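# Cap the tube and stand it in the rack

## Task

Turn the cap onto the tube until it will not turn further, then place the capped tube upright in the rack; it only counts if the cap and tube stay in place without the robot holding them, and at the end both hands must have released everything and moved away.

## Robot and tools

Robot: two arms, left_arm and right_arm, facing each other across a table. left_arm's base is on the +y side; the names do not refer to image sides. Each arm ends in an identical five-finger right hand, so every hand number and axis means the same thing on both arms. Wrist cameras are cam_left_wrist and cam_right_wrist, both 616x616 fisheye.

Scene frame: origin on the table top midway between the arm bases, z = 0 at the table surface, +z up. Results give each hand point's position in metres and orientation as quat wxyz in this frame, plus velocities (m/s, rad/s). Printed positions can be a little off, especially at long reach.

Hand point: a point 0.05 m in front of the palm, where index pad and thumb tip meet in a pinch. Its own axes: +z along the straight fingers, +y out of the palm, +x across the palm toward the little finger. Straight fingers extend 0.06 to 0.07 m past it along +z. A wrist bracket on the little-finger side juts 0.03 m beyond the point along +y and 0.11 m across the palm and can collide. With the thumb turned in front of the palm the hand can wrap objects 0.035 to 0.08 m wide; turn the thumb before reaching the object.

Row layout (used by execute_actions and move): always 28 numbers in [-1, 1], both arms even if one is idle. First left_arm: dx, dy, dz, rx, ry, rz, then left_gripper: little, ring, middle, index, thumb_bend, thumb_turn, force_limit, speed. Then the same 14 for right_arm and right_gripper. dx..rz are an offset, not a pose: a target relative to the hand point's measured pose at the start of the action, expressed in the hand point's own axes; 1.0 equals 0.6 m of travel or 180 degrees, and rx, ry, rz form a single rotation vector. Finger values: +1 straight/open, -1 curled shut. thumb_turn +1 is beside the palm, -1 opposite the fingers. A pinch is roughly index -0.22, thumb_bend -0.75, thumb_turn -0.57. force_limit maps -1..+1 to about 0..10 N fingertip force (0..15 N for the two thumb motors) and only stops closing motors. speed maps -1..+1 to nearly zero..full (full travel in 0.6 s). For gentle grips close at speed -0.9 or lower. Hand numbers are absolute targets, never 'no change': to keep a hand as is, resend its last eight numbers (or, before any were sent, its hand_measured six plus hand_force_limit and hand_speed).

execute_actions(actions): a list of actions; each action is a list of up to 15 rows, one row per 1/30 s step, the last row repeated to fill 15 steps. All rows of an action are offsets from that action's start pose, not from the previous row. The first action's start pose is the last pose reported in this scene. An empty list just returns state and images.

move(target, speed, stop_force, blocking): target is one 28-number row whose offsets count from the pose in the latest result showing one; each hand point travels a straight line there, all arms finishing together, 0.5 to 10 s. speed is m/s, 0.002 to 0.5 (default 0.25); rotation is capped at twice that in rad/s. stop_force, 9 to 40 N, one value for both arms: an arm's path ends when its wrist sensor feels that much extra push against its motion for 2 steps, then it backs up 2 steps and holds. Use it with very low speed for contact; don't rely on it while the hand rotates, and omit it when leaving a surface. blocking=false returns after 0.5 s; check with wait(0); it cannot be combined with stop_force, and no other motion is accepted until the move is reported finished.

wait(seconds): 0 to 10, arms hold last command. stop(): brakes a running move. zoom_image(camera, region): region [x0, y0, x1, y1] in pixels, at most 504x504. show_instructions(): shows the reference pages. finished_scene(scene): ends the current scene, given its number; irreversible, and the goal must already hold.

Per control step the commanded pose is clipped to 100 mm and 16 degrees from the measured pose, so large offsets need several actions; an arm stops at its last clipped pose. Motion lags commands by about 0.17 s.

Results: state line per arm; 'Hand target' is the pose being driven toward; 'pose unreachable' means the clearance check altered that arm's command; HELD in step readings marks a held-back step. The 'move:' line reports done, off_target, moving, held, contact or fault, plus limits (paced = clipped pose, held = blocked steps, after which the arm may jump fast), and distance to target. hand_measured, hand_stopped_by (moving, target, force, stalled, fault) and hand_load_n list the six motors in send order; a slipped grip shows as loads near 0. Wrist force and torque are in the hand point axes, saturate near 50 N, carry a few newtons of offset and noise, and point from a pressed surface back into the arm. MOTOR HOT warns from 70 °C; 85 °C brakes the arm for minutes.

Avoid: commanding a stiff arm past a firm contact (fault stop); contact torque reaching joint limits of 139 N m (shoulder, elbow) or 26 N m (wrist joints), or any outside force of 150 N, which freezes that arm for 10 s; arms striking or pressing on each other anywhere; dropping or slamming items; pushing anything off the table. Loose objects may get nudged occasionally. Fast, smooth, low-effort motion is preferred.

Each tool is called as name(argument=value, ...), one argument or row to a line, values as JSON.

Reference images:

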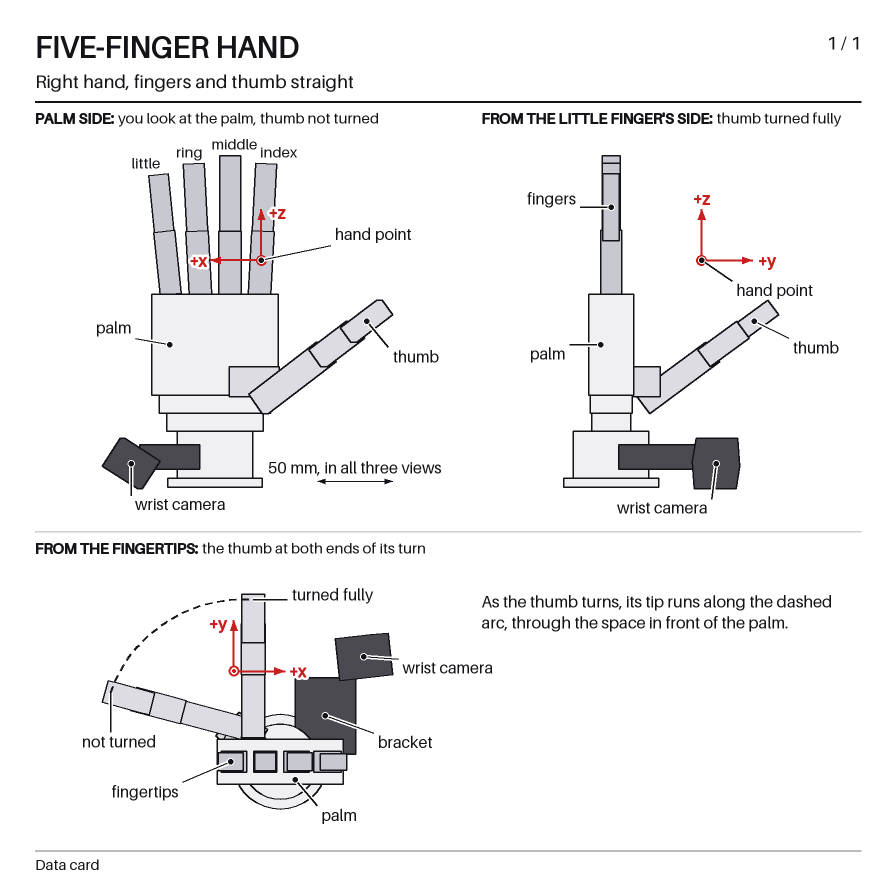

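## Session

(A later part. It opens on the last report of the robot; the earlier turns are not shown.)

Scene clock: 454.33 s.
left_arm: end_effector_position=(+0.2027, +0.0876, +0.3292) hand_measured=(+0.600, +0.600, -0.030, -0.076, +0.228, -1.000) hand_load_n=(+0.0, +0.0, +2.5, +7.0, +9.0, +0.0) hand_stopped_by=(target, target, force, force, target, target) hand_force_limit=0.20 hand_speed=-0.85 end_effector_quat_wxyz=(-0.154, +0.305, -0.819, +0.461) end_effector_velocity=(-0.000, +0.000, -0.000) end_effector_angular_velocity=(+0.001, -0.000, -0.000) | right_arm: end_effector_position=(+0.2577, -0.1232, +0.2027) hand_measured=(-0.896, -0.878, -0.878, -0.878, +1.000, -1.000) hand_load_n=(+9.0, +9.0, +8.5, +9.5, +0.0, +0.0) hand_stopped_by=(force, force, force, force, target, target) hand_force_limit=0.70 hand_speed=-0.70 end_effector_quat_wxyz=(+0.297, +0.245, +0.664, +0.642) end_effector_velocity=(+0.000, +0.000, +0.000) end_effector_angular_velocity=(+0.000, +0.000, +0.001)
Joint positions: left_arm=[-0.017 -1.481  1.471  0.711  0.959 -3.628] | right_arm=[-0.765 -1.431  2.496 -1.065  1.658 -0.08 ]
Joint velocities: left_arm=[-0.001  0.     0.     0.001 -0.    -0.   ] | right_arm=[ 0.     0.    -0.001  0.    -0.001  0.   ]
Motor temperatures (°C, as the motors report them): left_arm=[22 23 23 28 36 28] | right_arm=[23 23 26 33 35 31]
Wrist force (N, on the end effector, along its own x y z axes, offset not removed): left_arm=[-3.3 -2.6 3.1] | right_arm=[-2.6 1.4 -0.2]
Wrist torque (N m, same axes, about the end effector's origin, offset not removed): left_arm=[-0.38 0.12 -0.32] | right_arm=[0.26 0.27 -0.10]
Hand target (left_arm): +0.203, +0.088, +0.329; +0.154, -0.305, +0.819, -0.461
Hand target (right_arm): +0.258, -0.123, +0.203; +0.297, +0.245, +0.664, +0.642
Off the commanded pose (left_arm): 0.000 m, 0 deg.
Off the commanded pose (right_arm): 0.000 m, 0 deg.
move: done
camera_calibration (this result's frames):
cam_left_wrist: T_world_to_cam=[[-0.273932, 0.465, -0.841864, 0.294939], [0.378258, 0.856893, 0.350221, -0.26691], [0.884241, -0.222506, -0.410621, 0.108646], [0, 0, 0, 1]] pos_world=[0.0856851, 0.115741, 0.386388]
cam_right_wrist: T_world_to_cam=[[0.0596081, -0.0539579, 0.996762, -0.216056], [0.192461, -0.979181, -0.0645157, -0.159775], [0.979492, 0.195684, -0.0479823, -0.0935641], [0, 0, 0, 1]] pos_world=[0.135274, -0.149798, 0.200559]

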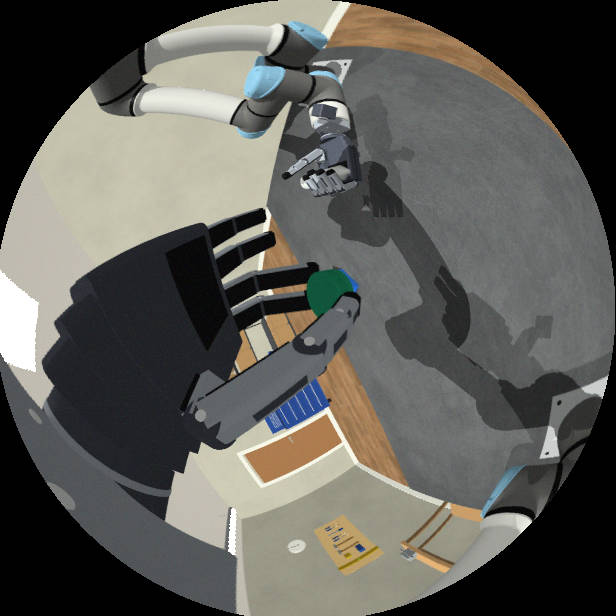

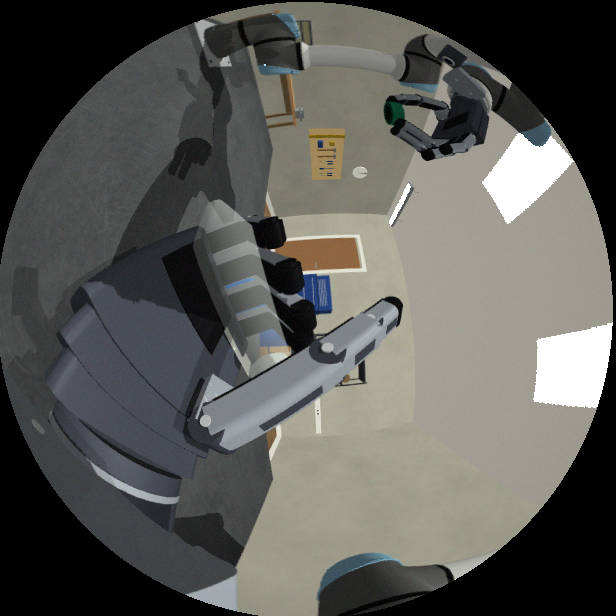

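move(
  target=[0.049,-0.031,0.05,0,0,0,0.6,0.6,-0.2,-0.2,0.22,-1,0.2,-0.85,0.321,0.02,0.17,0,0,-0.475,-1,-1,-1,-1,1,-1,0.7,-0.7],
  speed=0.4,
)

zoom_image(
  camera="cam_left_wrist",
  region=[290,190,490,390],
)

move(
  target=[-0.001,0.049,0.031,0,0,0,0.6,0.6,-0.2,-0.2,0.22,-1,0.2,-0.85,0,0,0,0,0,0,-1,-1,-1,-1,1,-1,0.7,-0.7],
  speed=0.1,
)

zoom_image(
  camera="cam_left_wrist",
  region=[290,190,490,390],
)

Scene clock: 469.03 s.
left_arm: end_effector_position=(+0.2027, +0.0417, +0.3299) hand_measured=(+0.600, +0.600, -0.030, -0.076, +0.228, -1.000) hand_load_n=(+0.0, +0.0, +2.5, +7.0, +9.0, +0.0) hand_stopped_by=(target, target, force, force, target, target) hand_force_limit=0.20 hand_speed=-0.85 end_effector_quat_wxyz=(-0.154, +0.305, -0.819, +0.461) end_effector_velocity=(+0.001, +0.000, +0.000) end_effector_angular_velocity=(-0.000, -0.000, +0.002) | right_arm: end_effector_position=(+0.1942, +0.0853, +0.1996) hand_measured=(-0.896, -0.878, -0.878, -0.878, +1.000, -1.000) hand_load_n=(+9.0, +9.0, +8.5, +9.5, +0.0, +0.0) hand_stopped_by=(force, force, force, force, target, target) hand_force_limit=0.70 hand_speed=-0.70 end_effector_quat_wxyz=(+0.653, -0.270, +0.654, +0.270) end_effector_velocity=(-0.000, +0.002, -0.000) end_effector_angular_velocity=(-0.008, -0.007, -0.001)
Joint positions: left_arm=[-0.01  -1.37   1.341  0.728  0.965 -3.622] | right_arm=[-0.514 -1.221  2.065 -0.843  1.91  -1.571]
Joint velocities: left_arm=[ 0.002  0.001 -0.001 -0.    -0.     0.   ] | right_arm=[ 0.002  0.002 -0.005  0.004  0.004 -0.01 ]
Motor temperatures (°C, as the motors report them): left_arm=[22 23 23 28 36 28] | right_arm=[23 23 26 33 35 31]
Wrist force (N, on the end effector, along its own x y z axes, offset not removed): left_arm=[0.6 1.3 -0.1] | right_arm=[1.4 -1.4 -3.3]
Wrist torque (N m, same axes, about the end effector's origin, offset not removed): left_arm=[0.39 -0.13 0.18] | right_arm=[-0.09 -0.14 0.03]
Hand target (left_arm): +0.203, +0.042, +0.330; +0.154, -0.305, +0.819, -0.461
Hand target (right_arm): +0.194, +0.085, +0.200; +0.653, -0.270, +0.654, +0.270
Off the commanded pose (left_arm): 0.000 m, 0 deg.
Off the commanded pose (right_arm): 0.001 m, 0 deg.
move: done
camera_calibration (this result's frames):
cam_left_wrist: T_world_to_cam=[[-0.273927, 0.464995, -0.841869, 0.316881], [0.378257, 0.856895, 0.350218, -0.22783], [0.884243, -0.222509, -0.410614, 0.0986789], [0, 0, 0, 1]] pos_world=[0.0857244, 0.0698353, 0.387081]
cam_right_wrist: T_world_to_cam=[[-0.694506, 0.701666, 0.15914, 0.0512954], [-0.300478, -0.483835, 0.821959, -0.0670722], [0.653739, 0.523038, 0.546861, -0.155636], [0, 0, 0, 1]] pos_world=[0.117217, 0.0129595, 0.132079]

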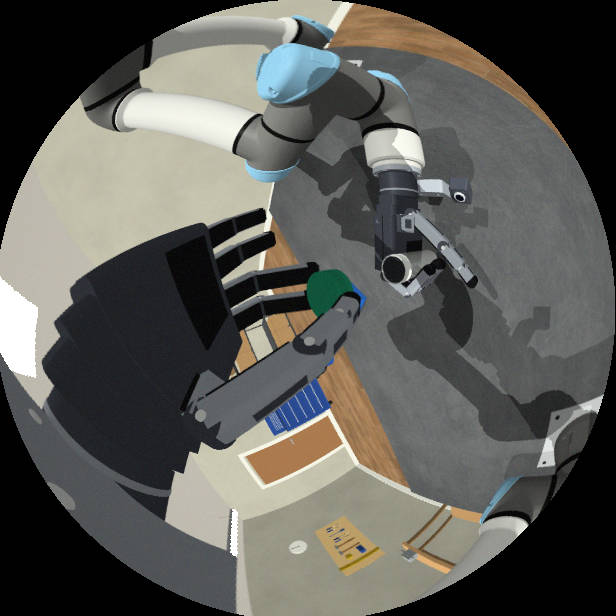

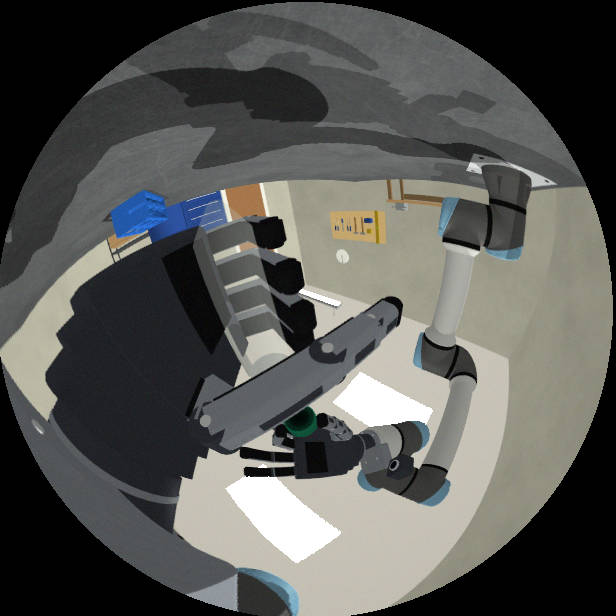

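Region (290, 190, 490, 390) of cam_left_wrist's 616x616 image, scaled by 2.520, with more detail than that image has.

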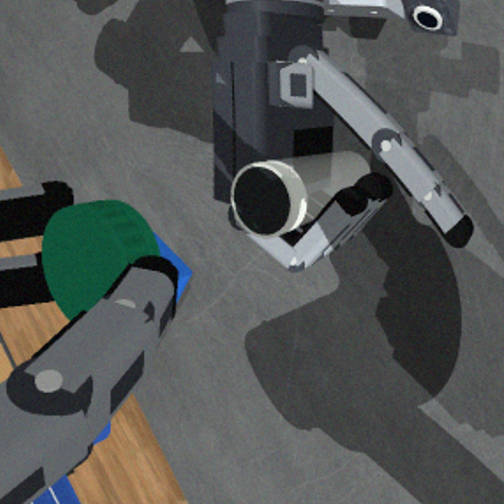

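Scene clock: 469.90 s.
left_arm: end_effector_position=(+0.2026, +0.0413, +0.2953) hand_measured=(+0.600, +0.600, -0.030, -0.076, +0.228, -1.000) hand_load_n=(+0.0, +0.0, +2.5, +7.0, +9.0, +0.0) hand_stopped_by=(target, target, force, force, target, target) hand_force_limit=0.20 hand_speed=-0.85 end_effector_quat_wxyz=(-0.153, +0.305, -0.819, +0.461) end_effector_velocity=(-0.001, -0.000, -0.002) end_effector_angular_velocity=(+0.000, -0.000, -0.003) | right_arm: end_effector_position=(+0.1941, +0.0853, +0.1995) hand_measured=(-0.896, -0.878, -0.878, -0.878, +1.000, -1.000) hand_load_n=(+9.0, +9.0, +8.5, +9.5, +0.0, +0.0) hand_stopped_by=(force, force, force, force, target, target) hand_force_limit=0.70 hand_speed=-0.70 end_effector_quat_wxyz=(+0.653, -0.270, +0.654, +0.270) end_effector_velocity=(-0.000, -0.000, +0.000) end_effector_angular_velocity=(+0.001, -0.000, +0.000)
Joint positions: left_arm=[-0.01  -1.368  1.426  0.64   0.965 -3.622] | right_arm=[-0.514 -1.221  2.065 -0.843  1.91  -1.571]
Joint velocities: left_arm=[-0.001  0.     0.004 -0.005  0.001  0.002] | right_arm=[ 0.    -0.001  0.001 -0.    -0.     0.   ]
Motor temperatures (°C, as the motors report them): left_arm=[22 23 23 28 36 28] | right_arm=[23 23 26 33 35 31]
Wrist force (N, on the end effector, along its own x y z axes, offset not removed): left_arm=[3.3 2.1 -0.3] | right_arm=[-3.5 -1.1 0.3]
Wrist torque (N m, same axes, about the end effector's origin, offset not removed): left_arm=[0.54 -0.69 0.25] | right_arm=[-0.25 0.51 -0.16]
Hand target (left_arm): +0.203, +0.041, +0.295; +0.154, -0.305, +0.819, -0.461
Hand target (right_arm): +0.194, +0.085, +0.200; +0.653, -0.270, +0.654, +0.270
Off the commanded pose (left_arm): 0.000 m, 0 deg.
Off the commanded pose (right_arm): 0.000 m, 0 deg.
move: done
camera_calibration (this result's frames):
cam_left_wrist: T_world_to_cam=[[-0.274267, 0.46479, -0.841872, 0.287953], [0.378155, 0.857042, 0.349969, -0.215221], [0.884181, -0.222373, -0.410821, 0.0845635], [0, 0, 0, 1]] pos_world=[0.0855935, 0.0694205, 0.352481]
cam_right_wrist: T_world_to_cam=[[-0.694543, 0.70164, 0.159095, 0.0512841], [-0.300398, -0.483753, 0.822037, -0.0670792], [0.653737, 0.523148, 0.546758, -0.155571], [0, 0, 0, 1]] pos_world=[0.117171, 0.012954, 0.132042]

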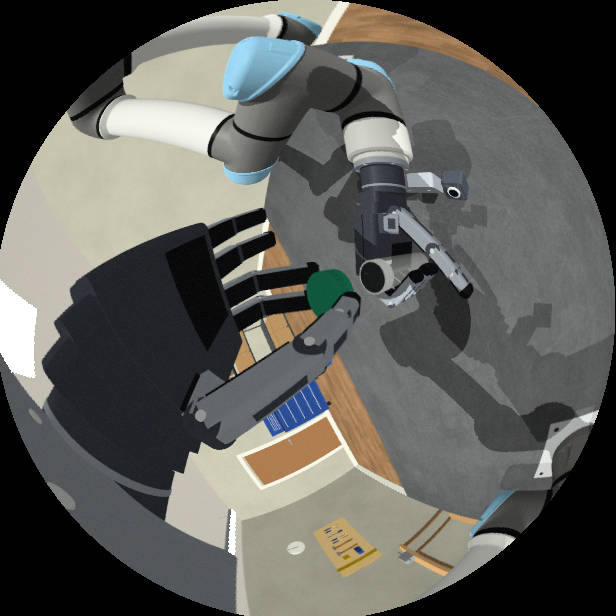

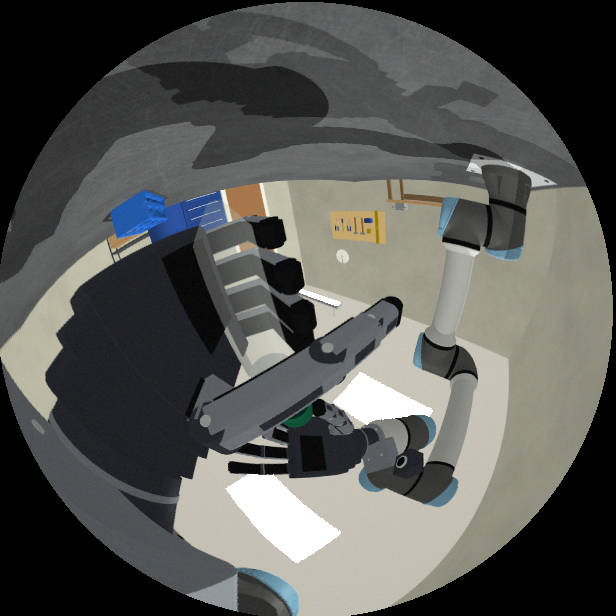

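Region (290, 190, 490, 390) of cam_left_wrist's 616x616 image, scaled by 2.520, with more detail than that image has.

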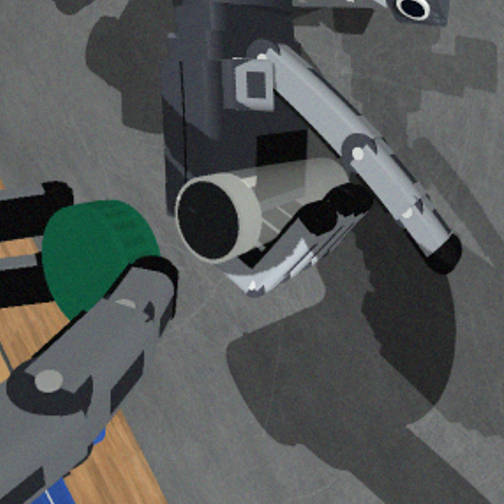

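move(
  target=[-0.0015,0.042,0.0265,0,0,0,0.6,0.6,-0.2,-0.2,0.22,-1,0.2,-0.85,0,0,0,0,0,0,-1,-1,-1,-1,1,-1,0.7,-0.7],
  speed=0.05,
)

zoom_image(
  camera="cam_left_wrist",
  region=[290,210,440,360],
)

zoom_image(
  camera="cam_right_wrist",
  region=[220,310,350,440],
)

Scene clock: 489.80 s.
left_arm: end_effector_position=(+0.2027, +0.0412, +0.2656) hand_measured=(+0.600, +0.600, -0.030, -0.076, +0.228, -1.000) hand_load_n=(+0.0, +0.0, +2.5, +7.0, +9.0, +0.0) hand_stopped_by=(target, target, force, force, target, target) hand_force_limit=0.20 hand_speed=-0.85 end_effector_quat_wxyz=(-0.153, +0.305, -0.819, +0.461) end_effector_velocity=(+0.000, +0.000, -0.002) end_effector_angular_velocity=(-0.000, +0.001, -0.000) | right_arm: end_effector_position=(+0.1942, +0.0853, +0.1996) hand_measured=(-0.896, -0.878, -0.878, -0.878, +1.000, -1.000) hand_load_n=(+9.0, +9.0, +8.5, +9.5, +0.0, +0.0) hand_stopped_by=(force, force, force, force, target, target) hand_force_limit=0.70 hand_speed=-0.70 end_effector_quat_wxyz=(+0.653, -0.270, +0.654, +0.270) end_effector_velocity=(+0.000, +0.000, +0.000) end_effector_angular_velocity=(-0.000, -0.001, -0.000)
Joint positions: left_arm=[-0.01  -1.361  1.494  0.566  0.965 -3.622] | right_arm=[-0.514 -1.221  2.065 -0.843  1.91  -1.571]
Joint velocities: left_arm=[ 0.     0.     0.004 -0.005  0.001 -0.   ] | right_arm=[ 0.    -0.    -0.001  0.001  0.    -0.001]
Motor temperatures (°C, as the motors report them): left_arm=[22 23 23 28 36 28] | right_arm=[23 23 26 33 35 31]
Wrist force (N, on the end effector, along its own x y z axes, offset not removed): left_arm=[-3.8 1.5 -2.0] | right_arm=[-1.4 2.6 -0.8]
Wrist torque (N m, same axes, about the end effector's origin, offset not removed): left_arm=[0.66 0.39 -0.22] | right_arm=[0.35 0.37 0.03]
Hand target (left_arm): +0.203, +0.041, +0.265; +0.153, -0.305, +0.819, -0.461
Hand target (right_arm): +0.194, +0.085, +0.200; +0.653, -0.270, +0.654, +0.270
Off the commanded pose (left_arm): 0.000 m, 0 deg.
Off the commanded pose (right_arm): 0.000 m, 0 deg.
move: done
camera_calibration (this result's frames):
cam_left_wrist: T_world_to_cam=[[-0.274382, 0.46473, -0.841867, 0.263099], [0.378127, 0.857086, 0.349892, -0.204814], [0.884158, -0.222328, -0.410896, 0.0722706], [0, 0, 0, 1]] pos_world=[0.0857367, 0.0693408, 0.322853]
cam_right_wrist: T_world_to_cam=[[-0.694506, 0.701666, 0.15914, 0.0512955], [-0.300477, -0.483834, 0.82196, -0.067072], [0.653739, 0.523039, 0.54686, -0.155636], [0, 0, 0, 1]] pos_world=[0.117217, 0.0129595, 0.132078]

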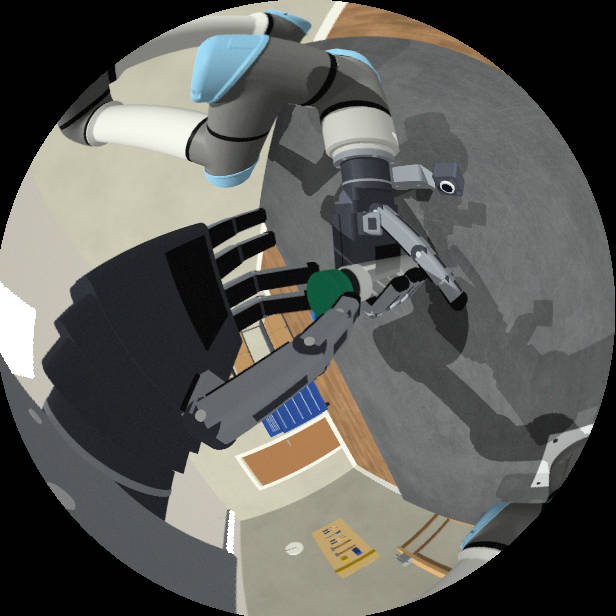

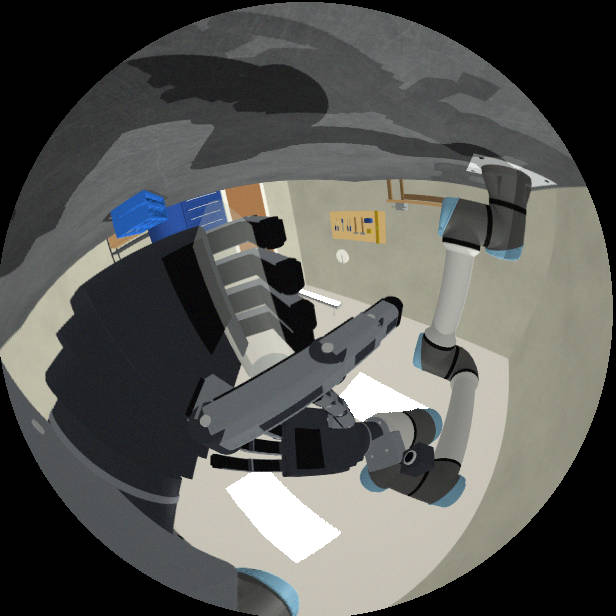

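Region (290, 210, 440, 360) of cam_left_wrist's 616x616 image, scaled by 3.360, with more detail than that image has.

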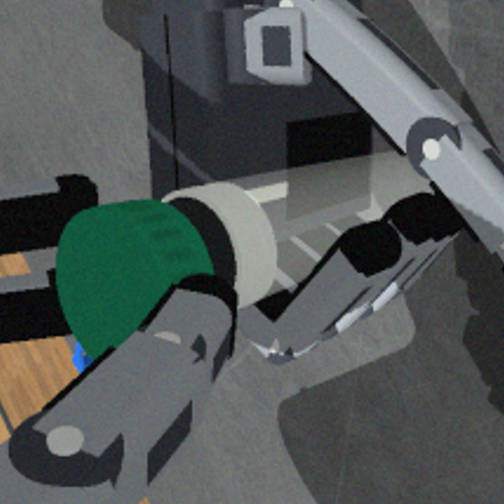

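Region (220, 310, 350, 440) of cam_right_wrist's 616x616 image, scaled by 3.877, with more detail than that image has.

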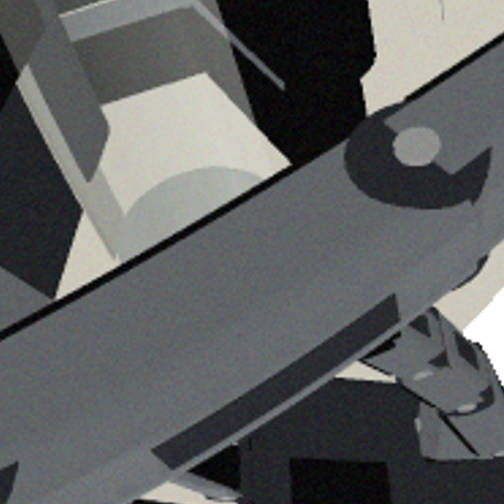

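move(
  target=[0.0142,0.001,0.0115,-0.0075,0.212,0.1325,0.6,0.6,-0.2,-0.2,0.22,-1,0.2,-0.85,0,0,0,0,0,0,-1,-1,-1,-1,1,-1,0.7,-0.7],
  speed=0.35,
)

zoom_image(
  camera="cam_left_wrist",
  region=[290,210,440,360],
)

Scene clock: 501.00 s.
left_arm: end_effector_position=(+0.1997, +0.0315, +0.2618) hand_measured=(+0.600, +0.600, -0.030, -0.076, +0.228, -1.000) hand_load_n=(+0.0, +0.0, +2.5, +7.0, +9.0, +0.0) hand_stopped_by=(target, target, force, force, target, target) hand_force_limit=0.20 hand_speed=-0.85 end_effector_quat_wxyz=(+0.034, -0.032, -0.874, +0.484) end_effector_velocity=(+0.000, +0.000, -0.001) end_effector_angular_velocity=(+0.004, +0.002, -0.011) | right_arm: end_effector_position=(+0.1941, +0.0853, +0.1995) hand_measured=(-0.896, -0.878, -0.878, -0.878, +1.000, -1.000) hand_load_n=(+9.0, +9.0, +8.5, +9.5, +0.0, +0.0) hand_stopped_by=(force, force, force, force, target, target) hand_force_limit=0.70 hand_speed=-0.70 end_effector_quat_wxyz=(+0.653, -0.270, +0.654, +0.270) end_effector_velocity=(-0.000, -0.000, -0.001) end_effector_angular_velocity=(-0.001, +0.001, +0.000)
Joint positions: left_arm=[ 0.298 -1.375  1.504  0.46   1.871 -2.981] | right_arm=[-0.514 -1.221  2.065 -0.843  1.91  -1.571]
Joint velocities: left_arm=[ 0.006  0.006 -0.006  0.007  0.015  0.009] | right_arm=[-0.     0.001  0.001 -0.001 -0.    -0.   ]
Motor temperatures (°C, as the motors report them): left_arm=[22 23 23 28 36 28] | right_arm=[23 23 26 33 35 31]
Wrist force (N, on the end effector, along its own x y z axes, offset not removed): left_arm=[-1.1 1.7 -4.3] | right_arm=[-3.8 1.2 0.0]
Wrist torque (N m, same axes, about the end effector's origin, offset not removed): left_arm=[0.73 0.07 0.30] | right_arm=[0.31 0.37 -0.09]
Hand target (left_arm): +0.200, +0.031, +0.262; -0.034, +0.032, +0.874, -0.484
Hand target (right_arm): +0.194, +0.085, +0.200; +0.653, -0.270, +0.654, +0.270
Off the commanded pose (left_arm): 0.000 m, 0 deg.
Off the commanded pose (right_arm): 0.000 m, 0 deg.
move: done
camera_calibration (this result's frames):
cam_left_wrist: T_world_to_cam=[[0.134944, 0.523814, -0.841076, 0.179712], [0.872822, 0.33895, 0.351133, -0.276852], [0.469011, -0.781493, -0.411457, 0.171834], [0, 0, 0, 1]] pos_world=[0.1368, 0.133991, 0.319066]
cam_right_wrist: T_world_to_cam=[[-0.694549, 0.70163, 0.159113, 0.0512784], [-0.300414, -0.483793, 0.822007, -0.0670775], [0.653722, 0.523125, 0.546798, -0.155585], [0, 0, 0, 1]] pos_world=[0.117174, 0.01296, 0.132052]

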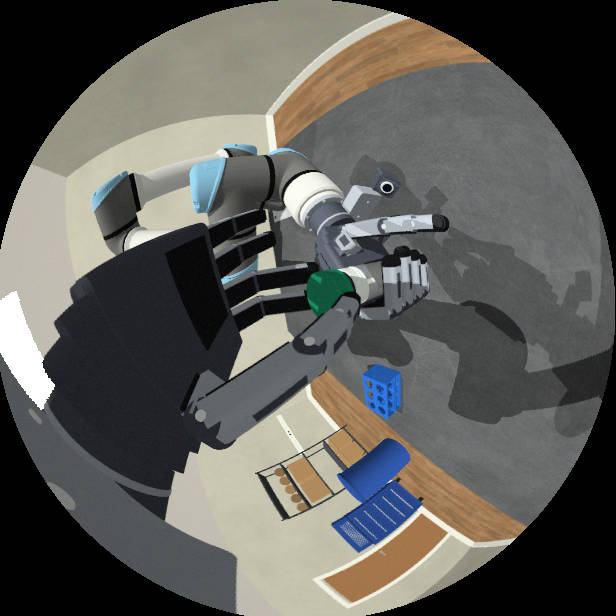

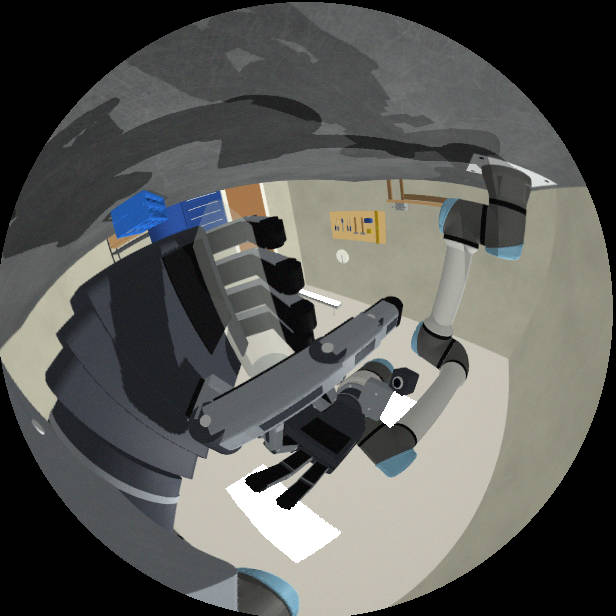

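Region (290, 210, 440, 360) of cam_left_wrist's 616x616 image, scaled by 3.360, with more detail than that image has.

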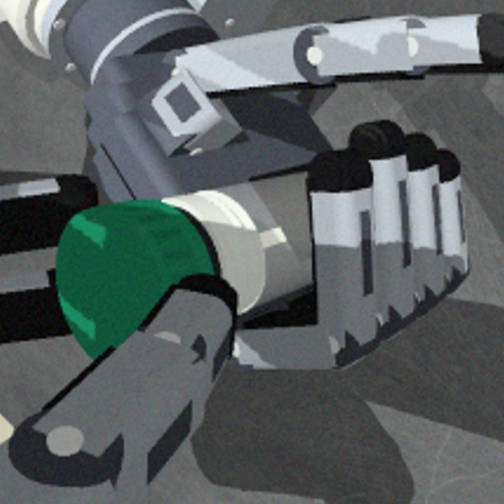

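Looks aligned. Lower.

move(
  target=[-0.0008,0.024,0.015,0,0,0,0.6,0.6,-0.2,-0.2,0.22,-1,0.2,-0.85,0,0,0,0,0,0,-1,-1,-1,-1,1,-1,0.7,-0.7],
  speed=0.008,
  stop_force=9,
)

zoom_image(
  camera="cam_left_wrist",
  region=[290,210,440,360],
)

Scene clock: 509.83 s.
left_arm: end_effector_position=(+0.1997, +0.0315, +0.2480) hand_measured=(+0.600, +0.600, -0.030, -0.076, +0.228, -1.000) hand_load_n=(+0.0, +0.0, +7.0, +8.0, +9.5, -0.5) hand_stopped_by=(target, target, force, force, target, target) hand_force_limit=0.20 hand_speed=-0.85 end_effector_quat_wxyz=(+0.034, -0.032, -0.874, +0.484) end_effector_velocity=(-0.001, -0.000, +0.002) end_effector_angular_velocity=(+0.002, +0.000, -0.002) | right_arm: end_effector_position=(+0.1942, +0.0853, +0.1996) hand_measured=(-0.896, -0.878, -0.878, -0.878, +1.000, -1.000) hand_load_n=(+9.0, +9.0, +9.0, +10.0, +0.0, +0.0) hand_stopped_by=(force, force, force, force, target, target) hand_force_limit=0.70 hand_speed=-0.70 end_effector_quat_wxyz=(+0.653, -0.270, +0.654, +0.270) end_effector_velocity=(+0.000, +0.000, +0.000) end_effector_angular_velocity=(+0.000, -0.000, -0.000)
Joint positions: left_arm=[ 0.298 -1.371  1.533  0.426  1.871 -2.981] | right_arm=[-0.514 -1.221  2.065 -0.843  1.91  -1.571]
Joint velocities: left_arm=[-0.001  0.    -0.007  0.009  0.     0.   ] | right_arm=[-0.     0.    -0.001 -0.     0.    -0.   ]
Motor temperatures (°C, as the motors report them): left_arm=[22 23 23 28 36 28] | right_arm=[23 23 26 33 35 31]
Wrist force (N, on the end effector, along its own x y z axes, offset not removed): left_arm=[1.3 -9.3 3.1] | right_arm=[7.0 1.4 5.9]
Wrist torque (N m, same axes, about the end effector's origin, offset not removed): left_arm=[0.28 -0.04 -0.14] | right_arm=[-0.26 -0.13 0.15]
Hand target (left_arm): +0.200, +0.031, +0.248; -0.034, +0.032, +0.874, -0.484
Hand target (right_arm): +0.194, +0.085, +0.200; +0.653, -0.270, +0.654, +0.270
Off the commanded pose (left_arm): 0.003 m, 0 deg.
Off the commanded pose (right_arm): 0.000 m, 0 deg.
move: contact (left_arm)
camera_calibration (this result's frames):
cam_left_wrist: T_world_to_cam=[[0.134969, 0.524094, -0.840897, 0.168005], [0.872964, 0.338579, 0.351137, -0.271993], [0.468739, -0.781466, -0.411818, 0.166337], [0, 0, 0, 1]] pos_world=[0.136796, 0.134027, 0.305282]
cam_right_wrist: T_world_to_cam=[[-0.694504, 0.701671, 0.15913, 0.0513018], [-0.300466, -0.483811, 0.821978, -0.0670696], [0.653746, 0.523054, 0.546837, -0.155619], [0, 0, 0, 1]] pos_world=[0.117213, 0.0129511, 0.132064]

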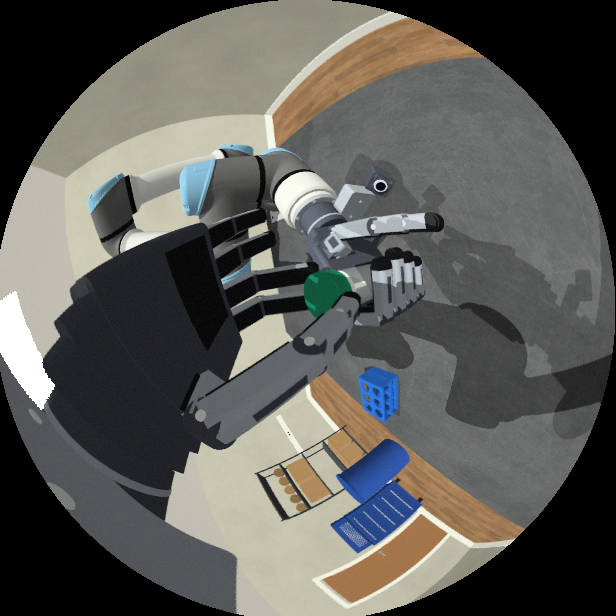

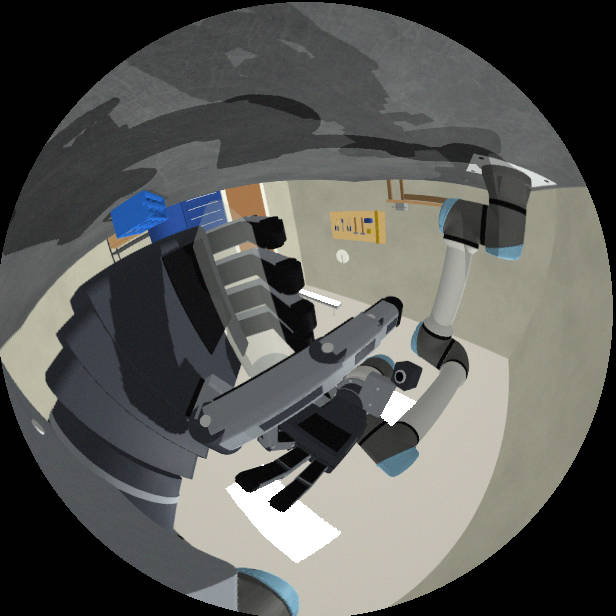

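Region (290, 210, 440, 360) of cam_left_wrist's 616x616 image, scaled by 3.360, with more detail than that image has.

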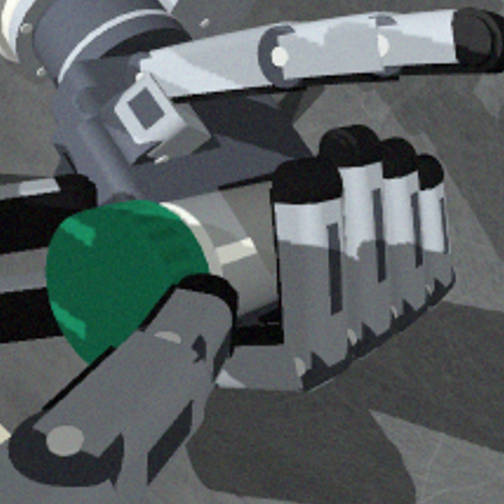

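execute_actions(
  actions=[
    [[0,0,0,0,0,0,0.6,0.6,0.15,0.12,0.45,-1,0.2,0,0,0,0,0,0,0,-1,-1,-1,-1,1,-1,0.7,-0.7]],
  ],
)

zoom_image(
  camera="cam_left_wrist",
  region=[270,190,460,380],
)

Scene clock: 537.90 s.
left_arm: end_effector_position=(+0.1997, +0.0316, +0.2481) hand_measured=(+0.600, +0.600, +0.150, +0.120, +0.450, -1.000) hand_load_n=(+0.0, +0.0, +0.0, +0.0, +0.0, +0.0) hand_stopped_by=(target, target, target, target, target, target) hand_force_limit=0.20 hand_speed=0.00 end_effector_quat_wxyz=(+0.034, -0.032, -0.874, +0.484) end_effector_velocity=(-0.000, +0.000, -0.001) end_effector_angular_velocity=(+0.002, +0.000, +0.000) | right_arm: end_effector_position=(+0.1941, +0.0853, +0.1995) hand_measured=(-0.896, -0.878, -0.878, -0.878, +1.000, -1.000) hand_load_n=(+9.0, +9.0, +8.5, +9.5, +0.0, +0.0) hand_stopped_by=(force, force, force, force, target, target) hand_force_limit=0.70 hand_speed=-0.70 end_effector_quat_wxyz=(+0.653, -0.270, +0.654, +0.270) end_effector_velocity=(+0.000, +0.000, +0.001) end_effector_angular_velocity=(+0.002, +0.000, -0.001)
Joint positions: left_arm=[ 0.298 -1.371  1.533  0.426  1.871 -2.981] | right_arm=[-0.514 -1.221  2.065 -0.843  1.91  -1.571]
Joint velocities: left_arm=[-0.     0.001  0.     0.001 -0.    -0.   ] | right_arm=[ 0.     0.    -0.002 -0.     0.001  0.001]
Motor temperatures (°C, as the motors report them): left_arm=[22 23 23 28 36 28] | right_arm=[23 23 26 33 35 31]
Wrist force (N, on the end effector, along its own x y z axes, offset not removed): left_arm=[-4.2 0.5 -0.5] | right_arm=[-4.0 -1.0 1.7]
Wrist torque (N m, same axes, about the end effector's origin, offset not removed): left_arm=[0.11 0.59 -0.23] | right_arm=[-0.31 0.63 -0.20]
Hand target (left_arm): +0.200, +0.032, +0.248; -0.034, +0.032, +0.874, -0.484
Hand target (right_arm): +0.194, +0.085, +0.200; +0.653, -0.270, +0.654, +0.270
Off the commanded pose (left_arm): 0.000 m, 0 deg.
Off the commanded pose (right_arm): 0.000 m, 0 deg.
Step readings (end_effector_position):
0: left_arm (+0.1997, +0.0315, +0.2485) | right_arm (+0.1941, +0.0853, +0.1995)
1: left_arm (+0.1997, +0.0315, +0.2485) | right_arm (+0.1941, +0.0853, +0.1995)
2: left_arm (+0.1997, +0.0314, +0.2485) | right_arm (+0.1941, +0.0853, +0.1995)
4: left_arm (+0.1998, +0.0314, +0.2485) | right_arm (+0.1941, +0.0853, +0.1995)
8: left_arm (+0.1997, +0.0315, +0.2483) | right_arm (+0.1941, +0.0853, +0.1995)
15: end_effector_position above
camera_calibration (this result's frames):
cam_left_wrist: T_world_to_cam=[[0.135006, 0.523931, -0.840993, 0.168116], [0.872954, 0.338639, 0.351106, -0.272045], [0.468749, -0.78155, -0.411649, 0.166339], [0, 0, 0, 1]] pos_world=[0.136815, 0.134047, 0.305374]
cam_right_wrist: T_world_to_cam=[[-0.694549, 0.701629, 0.159115, 0.0512771], [-0.300417, -0.483799, 0.822003, -0.0670855], [0.653721, 0.523121, 0.546804, -0.15559], [0, 0, 0, 1]] pos_world=[0.117173, 0.0129589, 0.132063]

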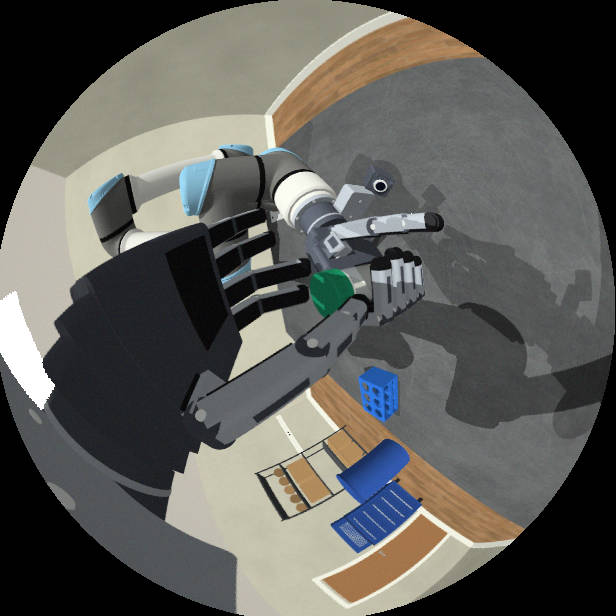

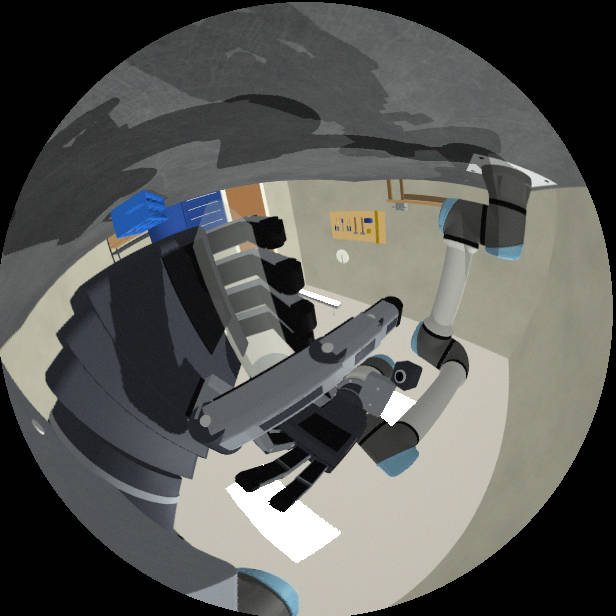

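Region (270, 190, 460, 380) of cam_left_wrist's 616x616 image, scaled by 2.653, with more detail than that image has.

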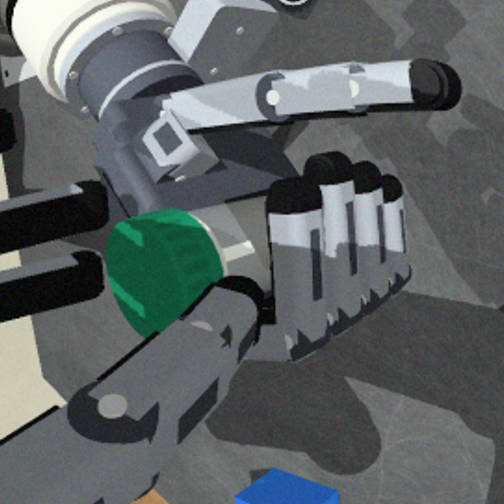

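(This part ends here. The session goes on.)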